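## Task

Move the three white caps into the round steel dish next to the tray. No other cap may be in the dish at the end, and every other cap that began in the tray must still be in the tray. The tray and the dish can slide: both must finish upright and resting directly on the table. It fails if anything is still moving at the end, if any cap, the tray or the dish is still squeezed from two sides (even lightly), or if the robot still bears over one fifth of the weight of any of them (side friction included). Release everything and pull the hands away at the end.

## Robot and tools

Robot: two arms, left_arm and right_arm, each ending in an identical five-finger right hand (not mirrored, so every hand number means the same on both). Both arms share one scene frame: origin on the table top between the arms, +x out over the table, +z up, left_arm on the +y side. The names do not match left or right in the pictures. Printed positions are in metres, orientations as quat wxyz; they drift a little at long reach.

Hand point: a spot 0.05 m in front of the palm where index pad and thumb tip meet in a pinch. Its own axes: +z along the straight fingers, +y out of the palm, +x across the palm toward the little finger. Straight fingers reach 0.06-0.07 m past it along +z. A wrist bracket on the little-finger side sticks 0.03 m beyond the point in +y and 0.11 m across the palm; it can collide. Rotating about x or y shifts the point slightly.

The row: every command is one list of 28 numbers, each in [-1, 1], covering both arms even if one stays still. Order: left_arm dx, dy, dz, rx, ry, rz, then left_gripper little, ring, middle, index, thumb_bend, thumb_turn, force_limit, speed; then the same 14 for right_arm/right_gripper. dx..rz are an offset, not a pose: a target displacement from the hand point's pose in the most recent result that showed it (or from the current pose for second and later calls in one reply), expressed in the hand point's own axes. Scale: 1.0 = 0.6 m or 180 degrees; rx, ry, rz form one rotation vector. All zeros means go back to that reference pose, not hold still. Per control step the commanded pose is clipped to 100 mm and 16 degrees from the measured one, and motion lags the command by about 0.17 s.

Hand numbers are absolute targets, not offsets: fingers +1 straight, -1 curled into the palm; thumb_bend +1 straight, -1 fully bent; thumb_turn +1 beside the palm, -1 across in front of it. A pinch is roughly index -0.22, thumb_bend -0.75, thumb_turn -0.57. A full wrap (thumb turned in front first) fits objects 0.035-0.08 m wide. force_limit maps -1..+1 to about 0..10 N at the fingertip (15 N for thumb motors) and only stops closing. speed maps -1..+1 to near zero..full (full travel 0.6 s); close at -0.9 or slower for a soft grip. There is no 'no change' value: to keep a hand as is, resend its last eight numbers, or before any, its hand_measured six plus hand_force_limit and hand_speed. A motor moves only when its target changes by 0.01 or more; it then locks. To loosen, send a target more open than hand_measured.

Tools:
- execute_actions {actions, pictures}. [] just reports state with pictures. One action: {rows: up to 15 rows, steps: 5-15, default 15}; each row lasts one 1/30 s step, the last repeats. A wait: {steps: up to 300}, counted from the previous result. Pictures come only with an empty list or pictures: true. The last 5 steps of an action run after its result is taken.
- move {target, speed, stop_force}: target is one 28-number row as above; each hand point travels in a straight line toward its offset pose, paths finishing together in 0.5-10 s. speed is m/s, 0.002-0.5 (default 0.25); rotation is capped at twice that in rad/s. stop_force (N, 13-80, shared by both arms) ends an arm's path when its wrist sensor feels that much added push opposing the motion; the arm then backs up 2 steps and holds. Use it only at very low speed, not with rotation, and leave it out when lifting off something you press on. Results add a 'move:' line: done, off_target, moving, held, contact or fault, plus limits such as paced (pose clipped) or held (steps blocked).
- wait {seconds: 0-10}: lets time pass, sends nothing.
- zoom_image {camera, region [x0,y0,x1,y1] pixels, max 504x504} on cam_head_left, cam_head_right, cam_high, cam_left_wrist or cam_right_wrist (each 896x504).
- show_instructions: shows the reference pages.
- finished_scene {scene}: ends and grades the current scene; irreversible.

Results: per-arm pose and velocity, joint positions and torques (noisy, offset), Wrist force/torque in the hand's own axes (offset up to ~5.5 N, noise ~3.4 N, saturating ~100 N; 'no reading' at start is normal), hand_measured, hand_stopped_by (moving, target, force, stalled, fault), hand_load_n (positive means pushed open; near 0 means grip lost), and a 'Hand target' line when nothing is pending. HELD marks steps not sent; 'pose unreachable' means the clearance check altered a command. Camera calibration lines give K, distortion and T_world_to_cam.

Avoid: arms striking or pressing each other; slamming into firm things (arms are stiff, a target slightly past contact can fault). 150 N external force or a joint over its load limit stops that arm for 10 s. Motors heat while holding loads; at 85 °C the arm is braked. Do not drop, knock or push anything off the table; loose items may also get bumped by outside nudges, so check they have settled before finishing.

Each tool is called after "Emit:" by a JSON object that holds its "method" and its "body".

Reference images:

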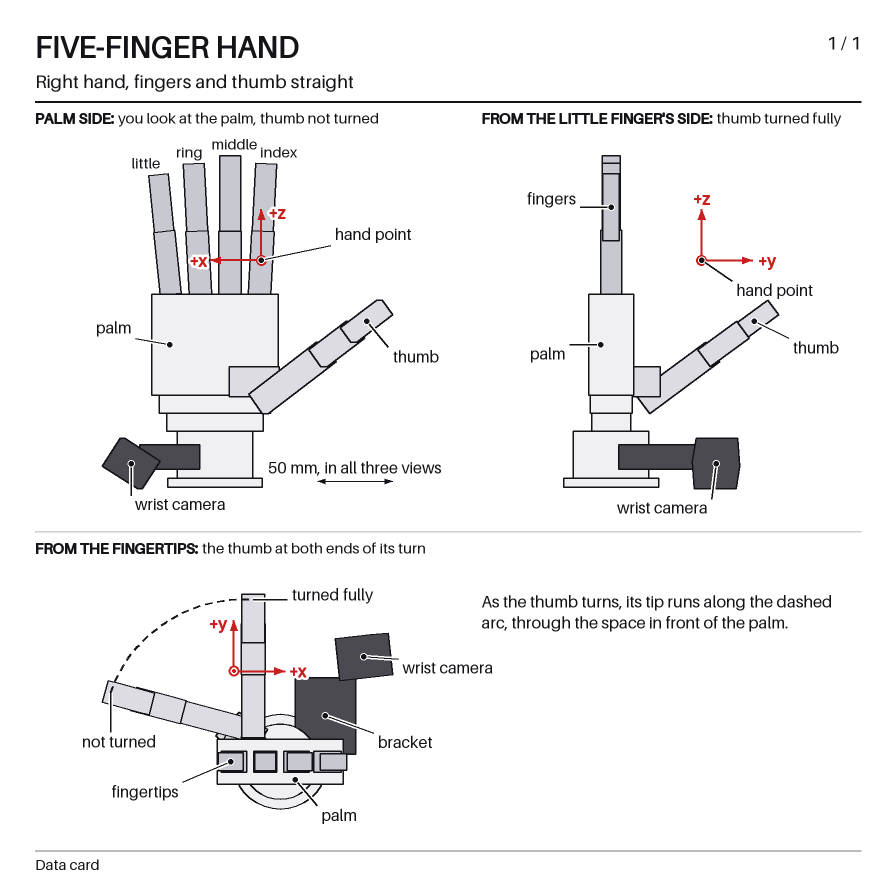

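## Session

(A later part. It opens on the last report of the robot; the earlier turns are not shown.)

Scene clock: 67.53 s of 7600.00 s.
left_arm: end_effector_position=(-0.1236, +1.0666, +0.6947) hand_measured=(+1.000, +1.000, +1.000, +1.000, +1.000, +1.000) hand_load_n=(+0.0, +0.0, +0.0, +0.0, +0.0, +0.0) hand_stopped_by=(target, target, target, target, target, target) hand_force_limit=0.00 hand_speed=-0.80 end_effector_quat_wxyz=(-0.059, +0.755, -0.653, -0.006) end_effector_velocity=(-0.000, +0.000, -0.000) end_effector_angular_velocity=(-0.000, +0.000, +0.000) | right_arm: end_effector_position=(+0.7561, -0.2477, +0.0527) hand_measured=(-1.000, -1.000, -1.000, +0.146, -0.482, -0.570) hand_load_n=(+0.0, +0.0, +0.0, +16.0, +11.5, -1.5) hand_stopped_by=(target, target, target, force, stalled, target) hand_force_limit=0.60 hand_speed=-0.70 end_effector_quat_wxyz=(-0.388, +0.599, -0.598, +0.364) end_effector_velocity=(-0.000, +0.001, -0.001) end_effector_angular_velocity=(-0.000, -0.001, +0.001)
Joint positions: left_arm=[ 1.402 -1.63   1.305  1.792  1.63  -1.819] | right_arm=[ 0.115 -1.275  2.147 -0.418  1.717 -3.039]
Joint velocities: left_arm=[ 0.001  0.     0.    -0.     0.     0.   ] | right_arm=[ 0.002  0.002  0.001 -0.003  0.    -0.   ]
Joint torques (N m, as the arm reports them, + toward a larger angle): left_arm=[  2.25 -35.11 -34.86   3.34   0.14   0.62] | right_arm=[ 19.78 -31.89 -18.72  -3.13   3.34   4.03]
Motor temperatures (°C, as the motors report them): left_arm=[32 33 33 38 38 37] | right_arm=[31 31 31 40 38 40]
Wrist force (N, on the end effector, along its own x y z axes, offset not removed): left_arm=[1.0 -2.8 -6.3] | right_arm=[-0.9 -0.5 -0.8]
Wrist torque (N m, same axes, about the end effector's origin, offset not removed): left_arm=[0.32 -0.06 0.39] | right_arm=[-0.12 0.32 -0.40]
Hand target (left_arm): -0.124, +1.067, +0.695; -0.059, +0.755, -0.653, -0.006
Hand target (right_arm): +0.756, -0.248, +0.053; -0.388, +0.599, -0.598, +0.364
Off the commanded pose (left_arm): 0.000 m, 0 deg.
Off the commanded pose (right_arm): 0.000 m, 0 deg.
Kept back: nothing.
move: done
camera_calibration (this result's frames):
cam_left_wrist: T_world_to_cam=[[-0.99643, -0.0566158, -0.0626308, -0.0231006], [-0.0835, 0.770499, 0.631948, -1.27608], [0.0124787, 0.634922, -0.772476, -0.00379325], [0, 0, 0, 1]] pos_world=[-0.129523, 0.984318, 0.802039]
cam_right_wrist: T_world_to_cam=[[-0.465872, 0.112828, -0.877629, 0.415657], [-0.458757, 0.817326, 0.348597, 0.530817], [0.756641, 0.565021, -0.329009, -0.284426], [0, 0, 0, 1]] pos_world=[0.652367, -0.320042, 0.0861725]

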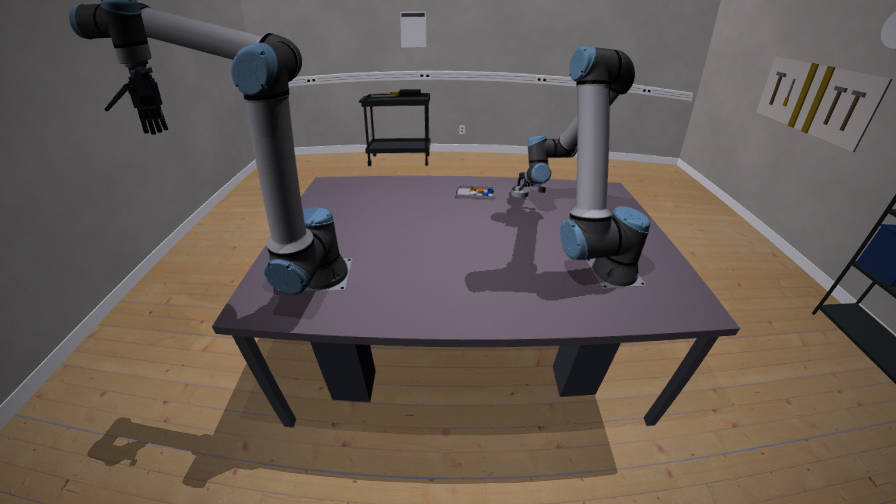

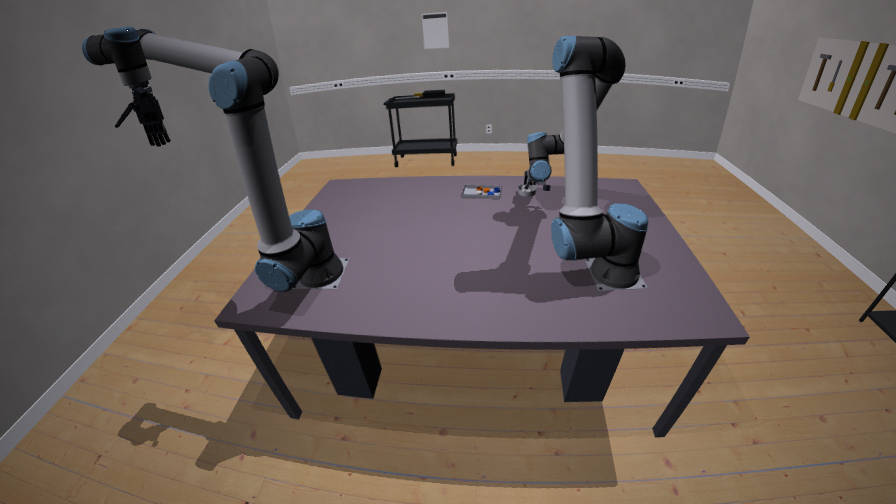

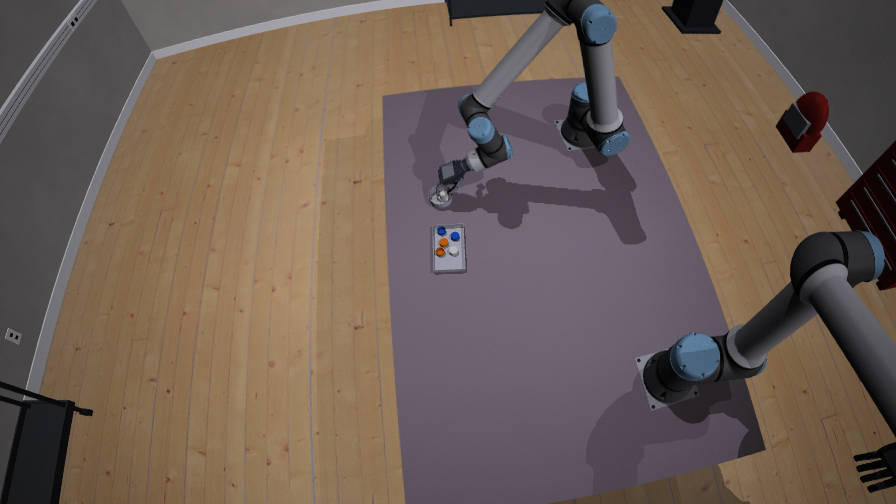

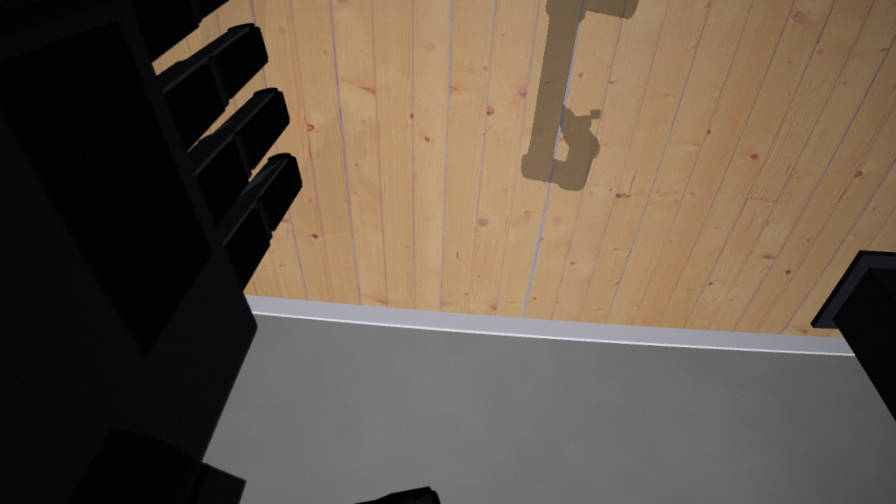

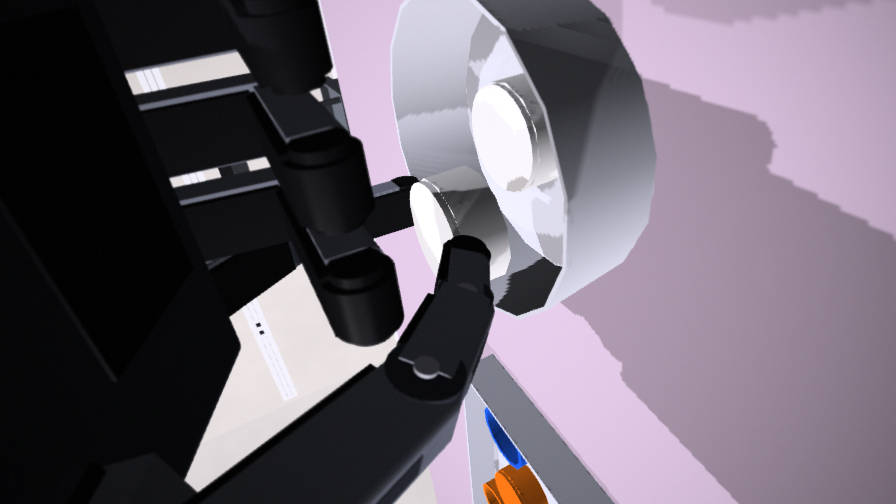

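Emit:
{"method": "move", "body": {"target": [0,0,0,0,0,0,1,1,1,1,1,1,0,-0.8,0.01,0.0075,0.0035,0,0,0,-1,-1,-1,-0.4,-0.5,-0.57,0.6,-0.7], "speed": 0.03, "stop_force": 13}}

Emit:
{"method": "move", "body": {"target": [0,0,0,0,0,0,1,1,1,1,1,1,0,-0.8,0,0,0,0,0,0,-1,-1,-1,0.38,-0.4,-0.57,0.6,-0.3]}}

Emit:
{"method": "move", "body": {"target": [0,0,0,0,0,0,1,1,1,1,1,1,0,-0.8,0,-0.075,-0.036,0,0,0,-1,-1,-1,0.45,-0.4,-0.57,0.6,-0.3], "speed": 0.1}}

Scene clock: 68.50 s of 7600.00 s.
left_arm: end_effector_position=(-0.1236, +1.0666, +0.6947) hand_measured=(+1.000, +1.000, +1.000, +1.000, +1.000, +1.000) hand_load_n=(+0.0, +0.0, +0.0, +0.0, +0.0, +0.0) hand_stopped_by=(target, target, target, target, target, target) hand_force_limit=0.00 hand_speed=-0.80 end_effector_quat_wxyz=(-0.059, +0.755, -0.653, -0.006) end_effector_velocity=(-0.000, +0.000, -0.000) end_effector_angular_velocity=(-0.000, -0.000, +0.001) | right_arm: end_effector_position=(+0.7562, -0.2534, +0.0476) hand_measured=(-1.000, -1.000, -1.000, +0.146, -0.482, -0.570) hand_load_n=(+0.0, +0.0, +0.0, +16.0, +11.5, -1.5) hand_stopped_by=(target, target, target, force, stalled, target) hand_force_limit=0.60 hand_speed=-0.70 end_effector_quat_wxyz=(-0.388, +0.599, -0.598, +0.364) end_effector_velocity=(+0.000, -0.002, -0.001) end_effector_angular_velocity=(+0.001, -0.000, -0.001)
Joint positions: left_arm=[ 1.402 -1.63   1.305  1.792  1.63  -1.819] | right_arm=[ 0.104 -1.272  2.155 -0.431  1.706 -3.044]
Joint velocities: left_arm=[ 0.     0.    -0.    -0.     0.    -0.001] | right_arm=[-0.003  0.001  0.002 -0.003 -0.002  0.   ]
Joint torques (N m, as the arm reports them, + toward a larger angle): left_arm=[  1.63 -32.62 -34.45   3.43  -0.08   0.67] | right_arm=[-27.31 -33.01 -19.24  -1.8   -2.38  -4.58]
Motor temperatures (°C, as the motors report them): left_arm=[32 33 33 38 38 37] | right_arm=[31 31 31 40 38 40]
Wrist force (N, on the end effector, along its own x y z axes, offset not removed): left_arm=[4.5 6.2 -2.3] | right_arm=[-0.4 -0.5 -2.5]
Wrist torque (N m, same axes, about the end effector's origin, offset not removed): left_arm=[1.49 -0.86 0.86] | right_arm=[-0.01 0.36 -0.29]
Hand target (left_arm): -0.124, +1.067, +0.695; -0.059, +0.755, -0.653, -0.006
Hand target (right_arm): +0.756, -0.254, +0.048; -0.388, +0.599, -0.598, +0.364
Off the commanded pose (left_arm): 0.000 m, 0 deg.
Off the commanded pose (right_arm): 0.000 m, 0 deg.
Kept back: nothing.
move: done
camera_calibration (this result's frames):
cam_left_wrist: T_world_to_cam=[[-0.99643, -0.0566157, -0.0626309, -0.0231005], [-0.0835, 0.770499, 0.631948, -1.27608], [0.0124788, 0.634922, -0.772476, -0.00379334], [0, 0, 0, 1]] pos_world=[-0.129523, 0.984318, 0.802039]
cam_right_wrist: T_world_to_cam=[[-0.465884, 0.11281, -0.877625, 0.411916], [-0.458773, 0.817318, 0.348595, 0.537265], [0.756624, 0.565035, -0.329021, -0.282858], [0, 0, 0, 1]] pos_world=[0.652405, -0.325759, 0.0811535]

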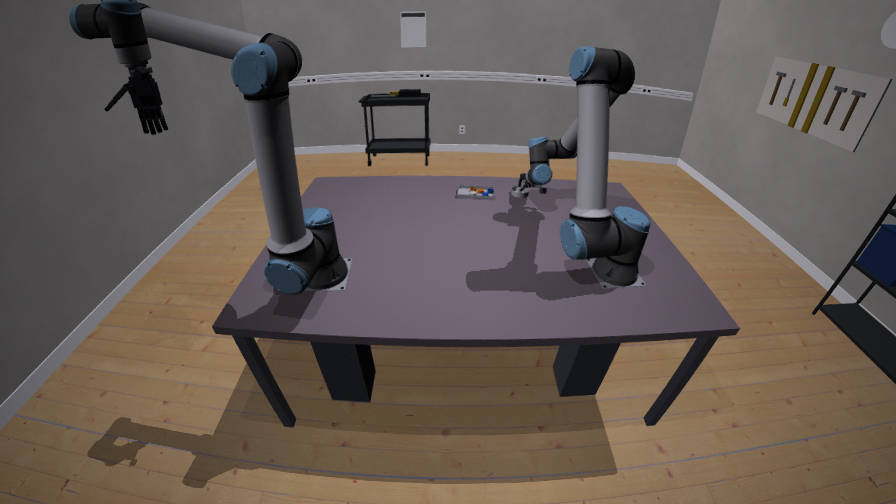

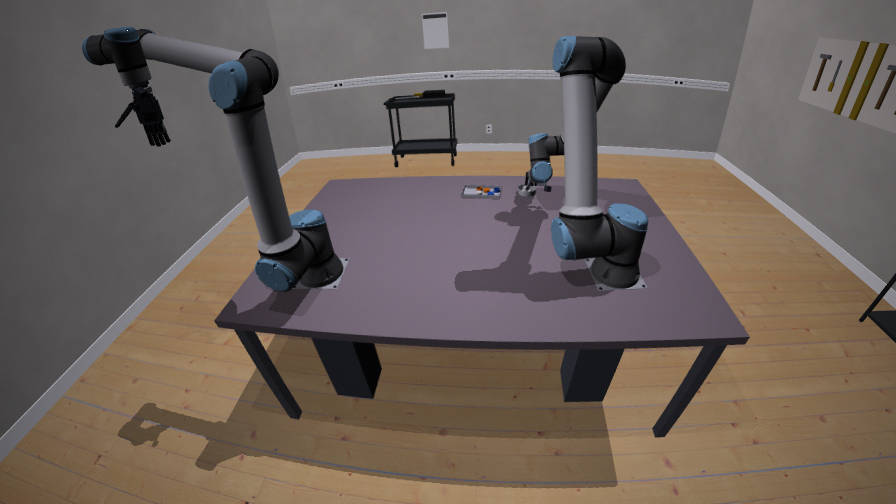

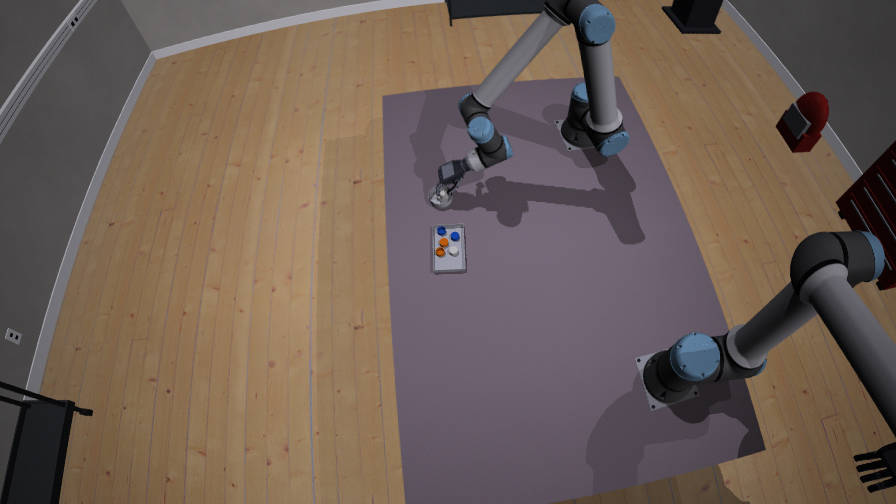

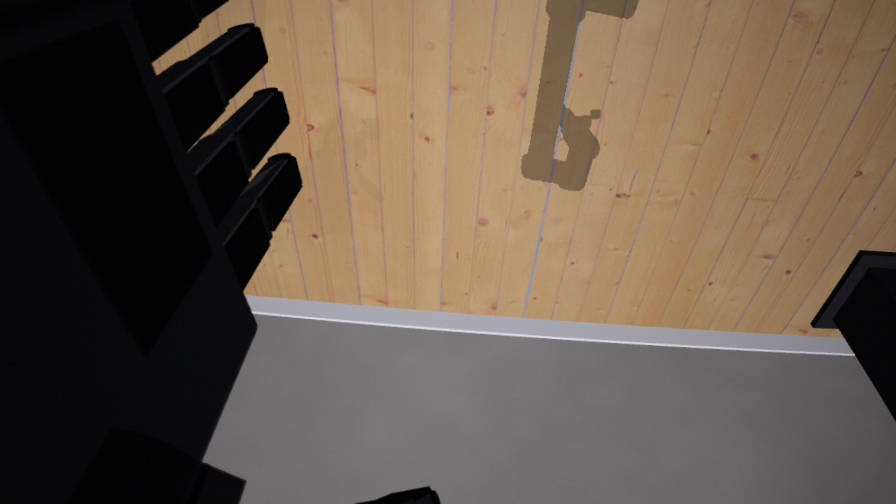

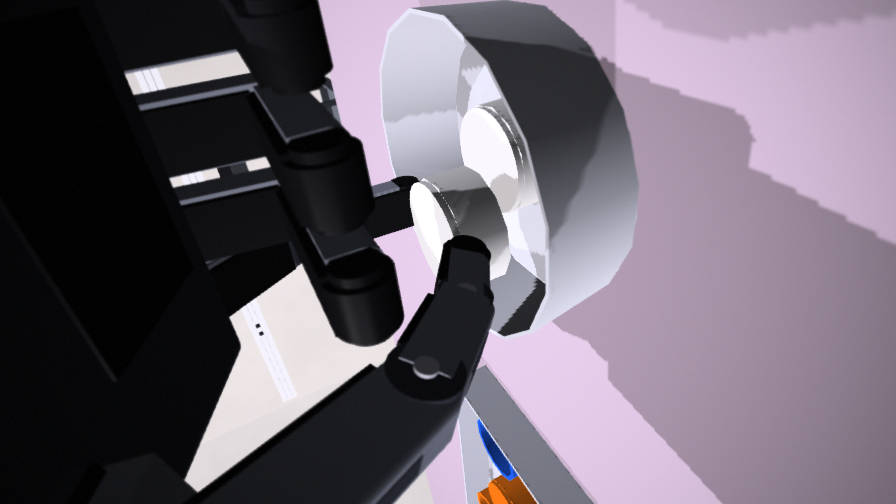

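Scene clock: 69.00 s of 7600.00 s.
left_arm: end_effector_position=(-0.1236, +1.0666, +0.6947) hand_measured=(+1.000, +1.000, +1.000, +1.000, +1.000, +1.000) hand_load_n=(+0.0, +0.0, +0.0, +0.0, +0.0, +0.0) hand_stopped_by=(target, target, target, target, target, target) hand_force_limit=0.00 hand_speed=-0.80 end_effector_quat_wxyz=(-0.059, +0.755, -0.653, -0.006) end_effector_velocity=(+0.000, -0.001, +0.000) end_effector_angular_velocity=(+0.000, -0.000, +0.001) | right_arm: end_effector_position=(+0.7562, -0.2535, +0.0476) hand_measured=(-1.000, -1.000, -1.000, +0.380, -0.400, -0.570) hand_load_n=(+0.0, +0.0, +0.0, +0.0, +0.0, +0.0) hand_stopped_by=(target, target, target, target, target, target) hand_force_limit=0.60 hand_speed=-0.30 end_effector_quat_wxyz=(-0.388, +0.599, -0.598, +0.364) end_effector_velocity=(-0.000, -0.000, +0.000) end_effector_angular_velocity=(-0.001, -0.000, -0.000)
Joint positions: left_arm=[ 1.402 -1.63   1.305  1.792  1.63  -1.819] | right_arm=[ 0.104 -1.272  2.155 -0.431  1.706 -3.044]
Joint velocities: left_arm=[-0.    -0.001  0.001  0.    -0.    -0.001] | right_arm=[-0.    -0.     0.    -0.     0.    -0.001]
Joint torques (N m, as the arm reports them, + toward a larger angle): left_arm=[  1.83 -32.49 -35.19   3.63  -0.04   0.33] | right_arm=[ -4.88 -41.34 -24.56   1.11  -0.05  -2.42]
Motor temperatures (°C, as the motors report them): left_arm=[32 33 33 38 38 37] | right_arm=[31 31 31 40 38 40]
Wrist force (N, on the end effector, along its own x y z axes, offset not removed): left_arm=[-5.0 4.0 1.7] | right_arm=[-1.5 -0.7 -2.0]
Wrist torque (N m, same axes, about the end effector's origin, offset not removed): left_arm=[0.97 0.63 -0.09] | right_arm=[-0.10 0.48 -0.33]
Hand target (left_arm): -0.124, +1.067, +0.695; -0.059, +0.755, -0.653, -0.006
Hand target (right_arm): +0.756, -0.253, +0.048; -0.388, +0.599, -0.598, +0.364
Off the commanded pose (left_arm): 0.000 m, 0 deg.
Off the commanded pose (right_arm): 0.000 m, 0 deg.
Kept back: nothing.
move: done
camera_calibration (this result's frames):
cam_left_wrist: T_world_to_cam=[[-0.99643, -0.0566156, -0.0626308, -0.0231007], [-0.0834998, 0.770499, 0.631949, -1.27608], [0.0124789, 0.634922, -0.772476, -0.00379363], [0, 0, 0, 1]] pos_world=[-0.129523, 0.984318, 0.802039]
cam_right_wrist: T_world_to_cam=[[-0.465882, 0.112811, -0.877626, 0.411892], [-0.458773, 0.817318, 0.348595, 0.53731], [0.756625, 0.565035, -0.329019, -0.282849], [0, 0, 0, 1]] pos_world=[0.652407, -0.325799, 0.0811211]

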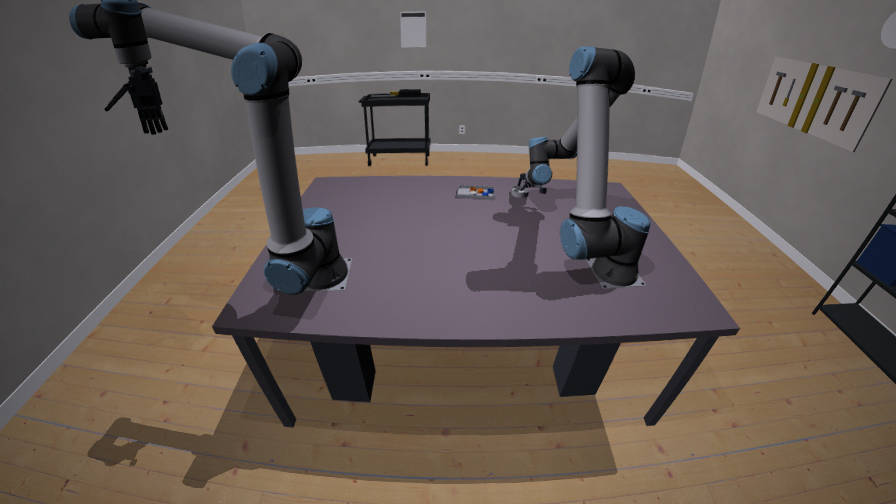

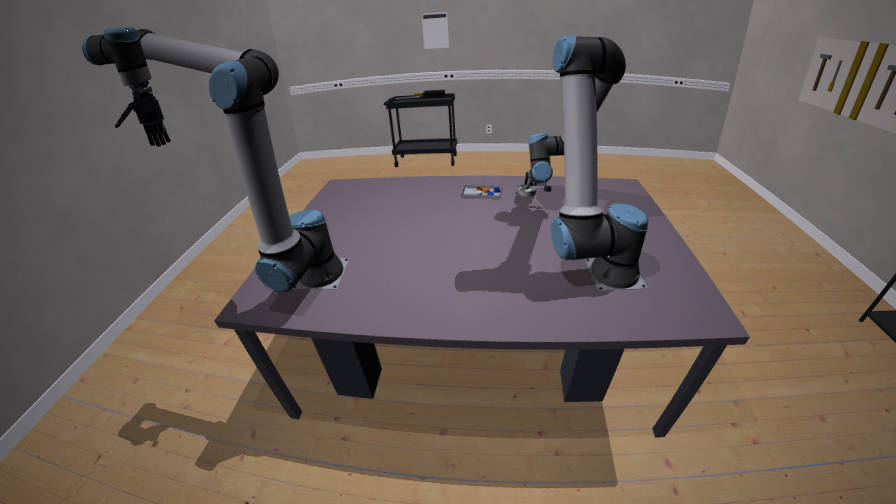

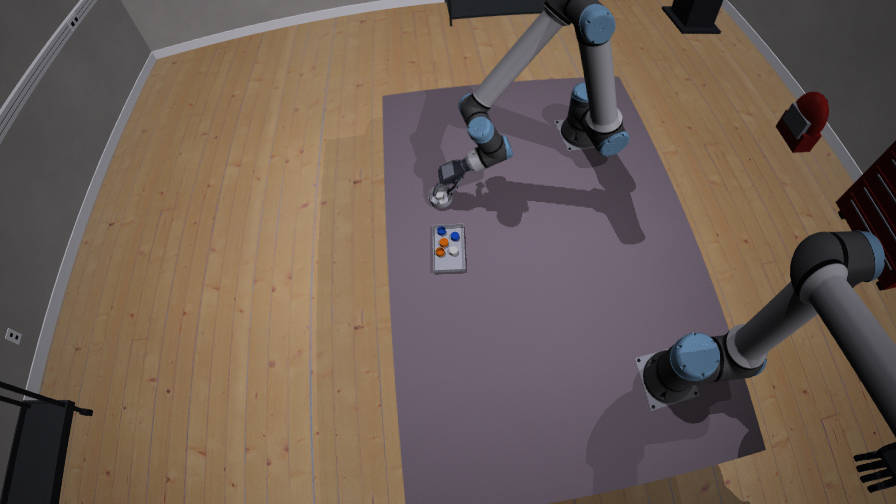

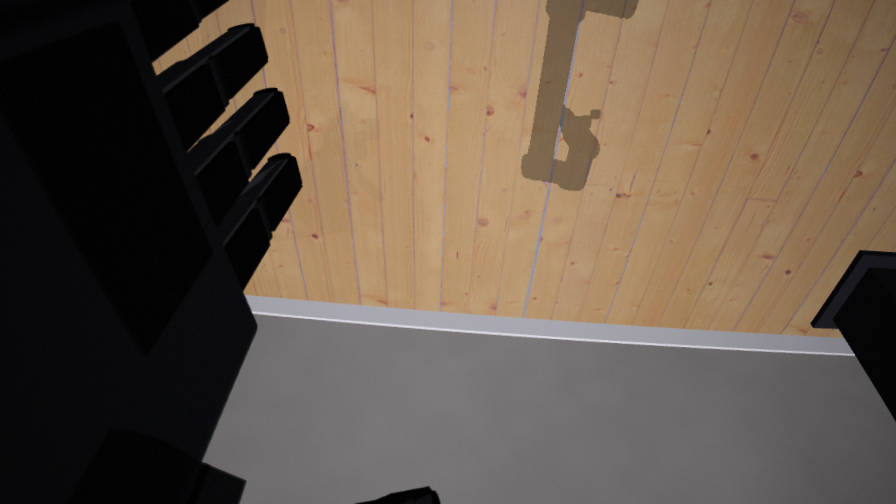

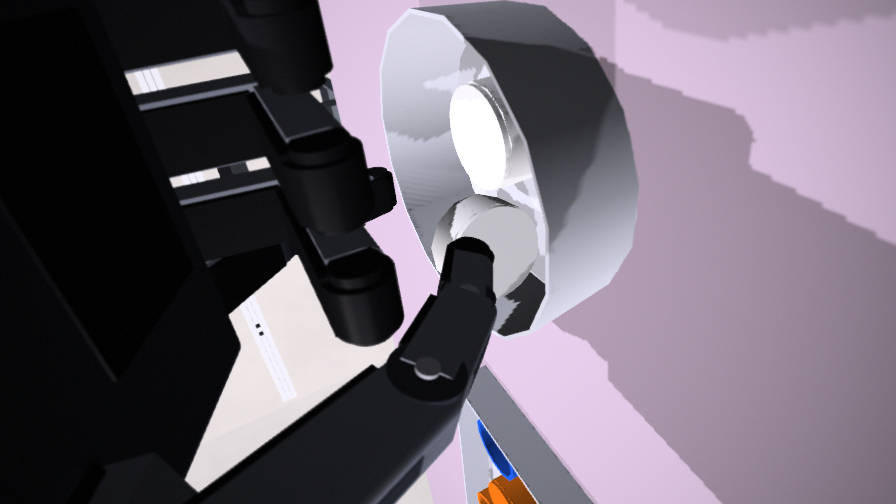

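Scene clock: 69.93 s of 7600.00 s.
left_arm: end_effector_position=(-0.1236, +1.0666, +0.6947) hand_measured=(+1.000, +1.000, +1.000, +1.000, +1.000, +1.000) hand_load_n=(+0.0, +0.0, +0.0, +0.0, +0.0, +0.0) hand_stopped_by=(target, target, target, target, target, target) hand_force_limit=0.00 hand_speed=-0.80 end_effector_quat_wxyz=(-0.059, +0.755, -0.653, -0.006) end_effector_velocity=(-0.000, -0.000, +0.000) end_effector_angular_velocity=(+0.001, +0.000, -0.000) | right_arm: end_effector_position=(+0.7563, -0.2548, +0.0973) hand_measured=(-1.000, -1.000, -1.000, +0.450, -0.400, -0.570) hand_load_n=(+0.0, +0.0, +0.0, +0.0, +0.0, +0.0) hand_stopped_by=(target, target, target, target, target, target) hand_force_limit=0.60 hand_speed=-0.30 end_effector_quat_wxyz=(-0.388, +0.599, -0.598, +0.364) end_effector_velocity=(+0.000, +0.000, +0.001) end_effector_angular_velocity=(-0.001, -0.000, +0.000)
Joint positions: left_arm=[ 1.402 -1.63   1.305  1.792  1.63  -1.819] | right_arm=[ 0.101 -1.344  2.128 -0.332  1.704 -3.046]
Joint velocities: left_arm=[ 0.001 -0.001 -0.     0.    -0.     0.001] | right_arm=[ 0.    -0.002 -0.001  0.003  0.    -0.001]
Joint torques (N m, as the arm reports them, + toward a larger angle): left_arm=[  3.83 -32.69 -35.29   3.57  -0.13   0.41] | right_arm=[-23.34 -63.14 -35.55   2.59  -2.22  -4.24]
Motor temperatures (°C, as the motors report them): left_arm=[32 33 33 38 38 37] | right_arm=[31 31 31 40 38 40]
Wrist force (N, on the end effector, along its own x y z axes, offset not removed): left_arm=[1.7 -0.7 0.3] | right_arm=[-1.7 -2.3 -2.0]
Wrist torque (N m, same axes, about the end effector's origin, offset not removed): left_arm=[0.13 -0.24 0.10] | right_arm=[-0.38 0.55 -0.42]
Hand target (left_arm): -0.124, +1.067, +0.695; -0.059, +0.755, -0.653, -0.006
Hand target (right_arm): +0.756, -0.255, +0.097; -0.388, +0.599, -0.598, +0.364
Off the commanded pose (left_arm): 0.000 m, 0 deg.
Off the commanded pose (right_arm): 0.000 m, 0 deg.
Kept back: nothing.
move: done
camera_calibration (this result's frames):
cam_left_wrist: T_world_to_cam=[[-0.99643, -0.0566156, -0.062631, -0.0231006], [-0.0834999, 0.770499, 0.631948, -1.27608], [0.012479, 0.634922, -0.772476, -0.00379325], [0, 0, 0, 1]] pos_world=[-0.129523, 0.984318, 0.802039]
cam_right_wrist: T_world_to_cam=[[-0.465881, 0.112808, -0.877627, 0.455758], [-0.458776, 0.817317, 0.348593, 0.521139], [0.756624, 0.565037, -0.329019, -0.265814], [0, 0, 0, 1]] pos_world=[0.652537, -0.327155, 0.130862]

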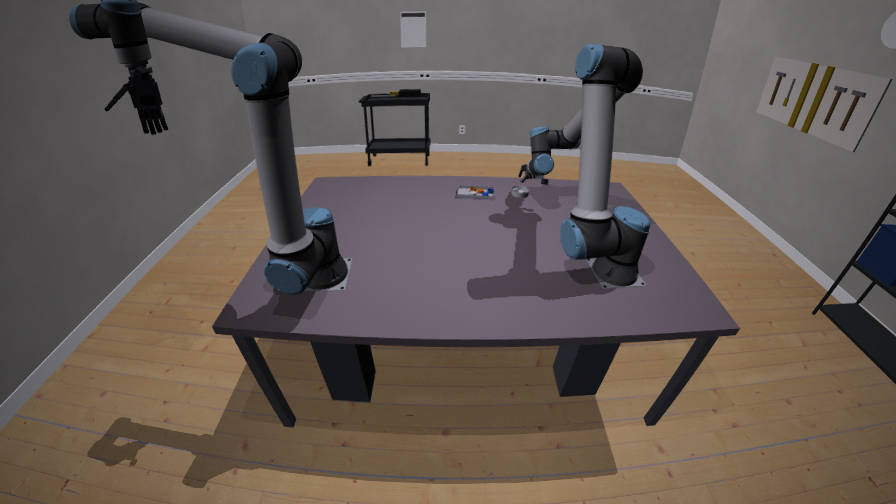

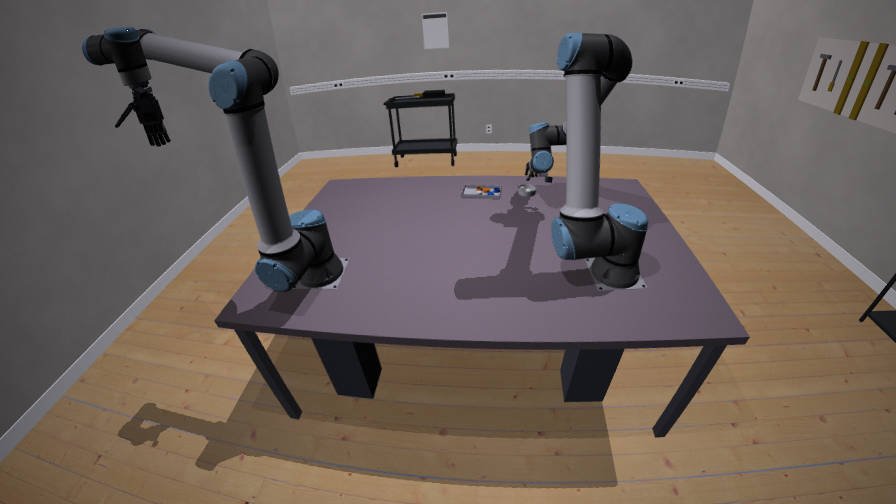

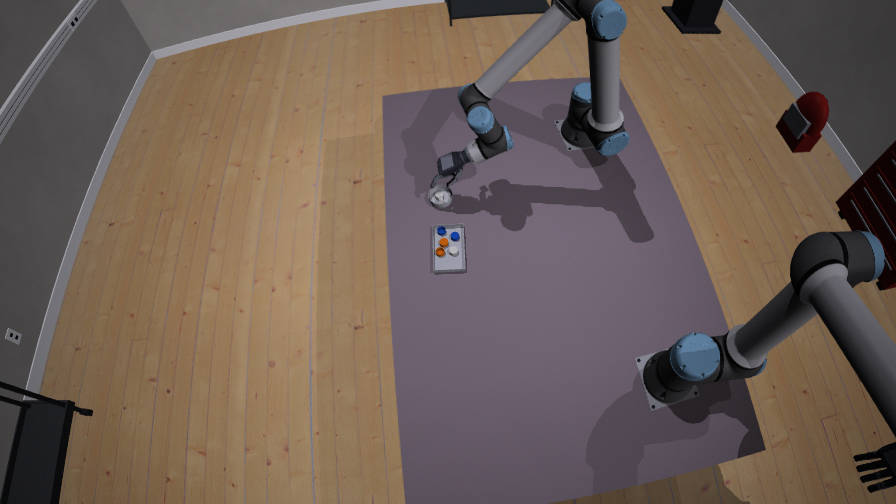

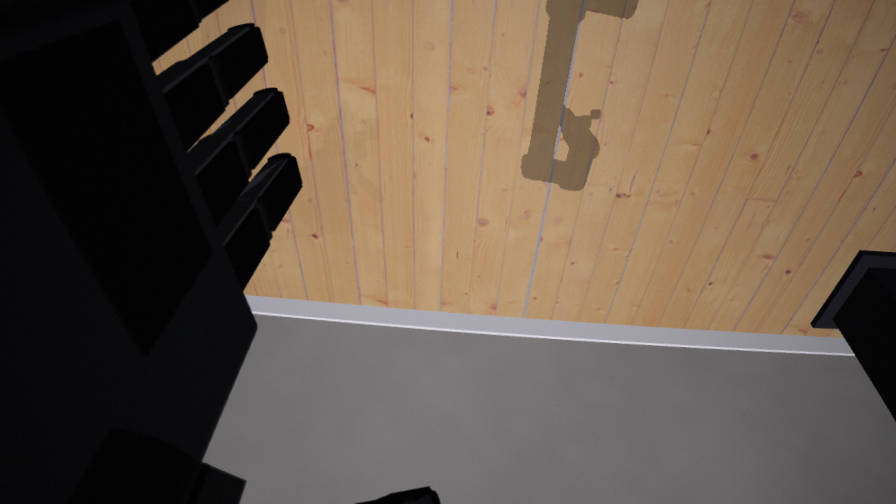

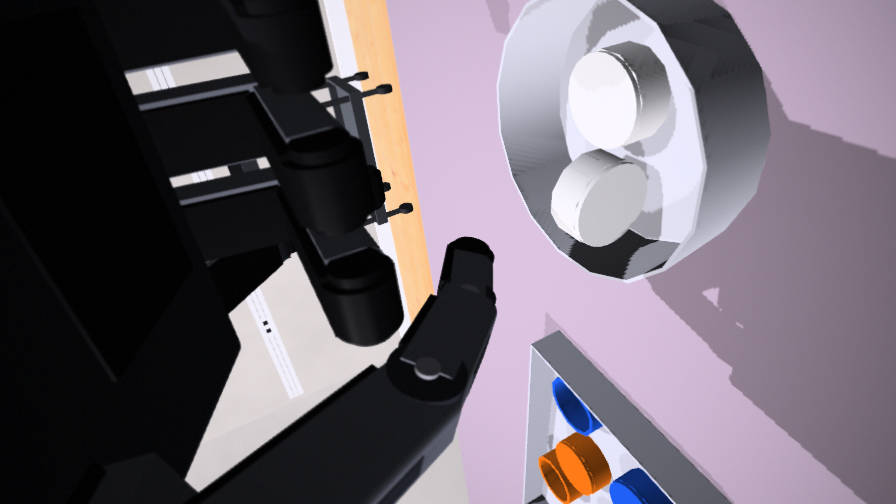

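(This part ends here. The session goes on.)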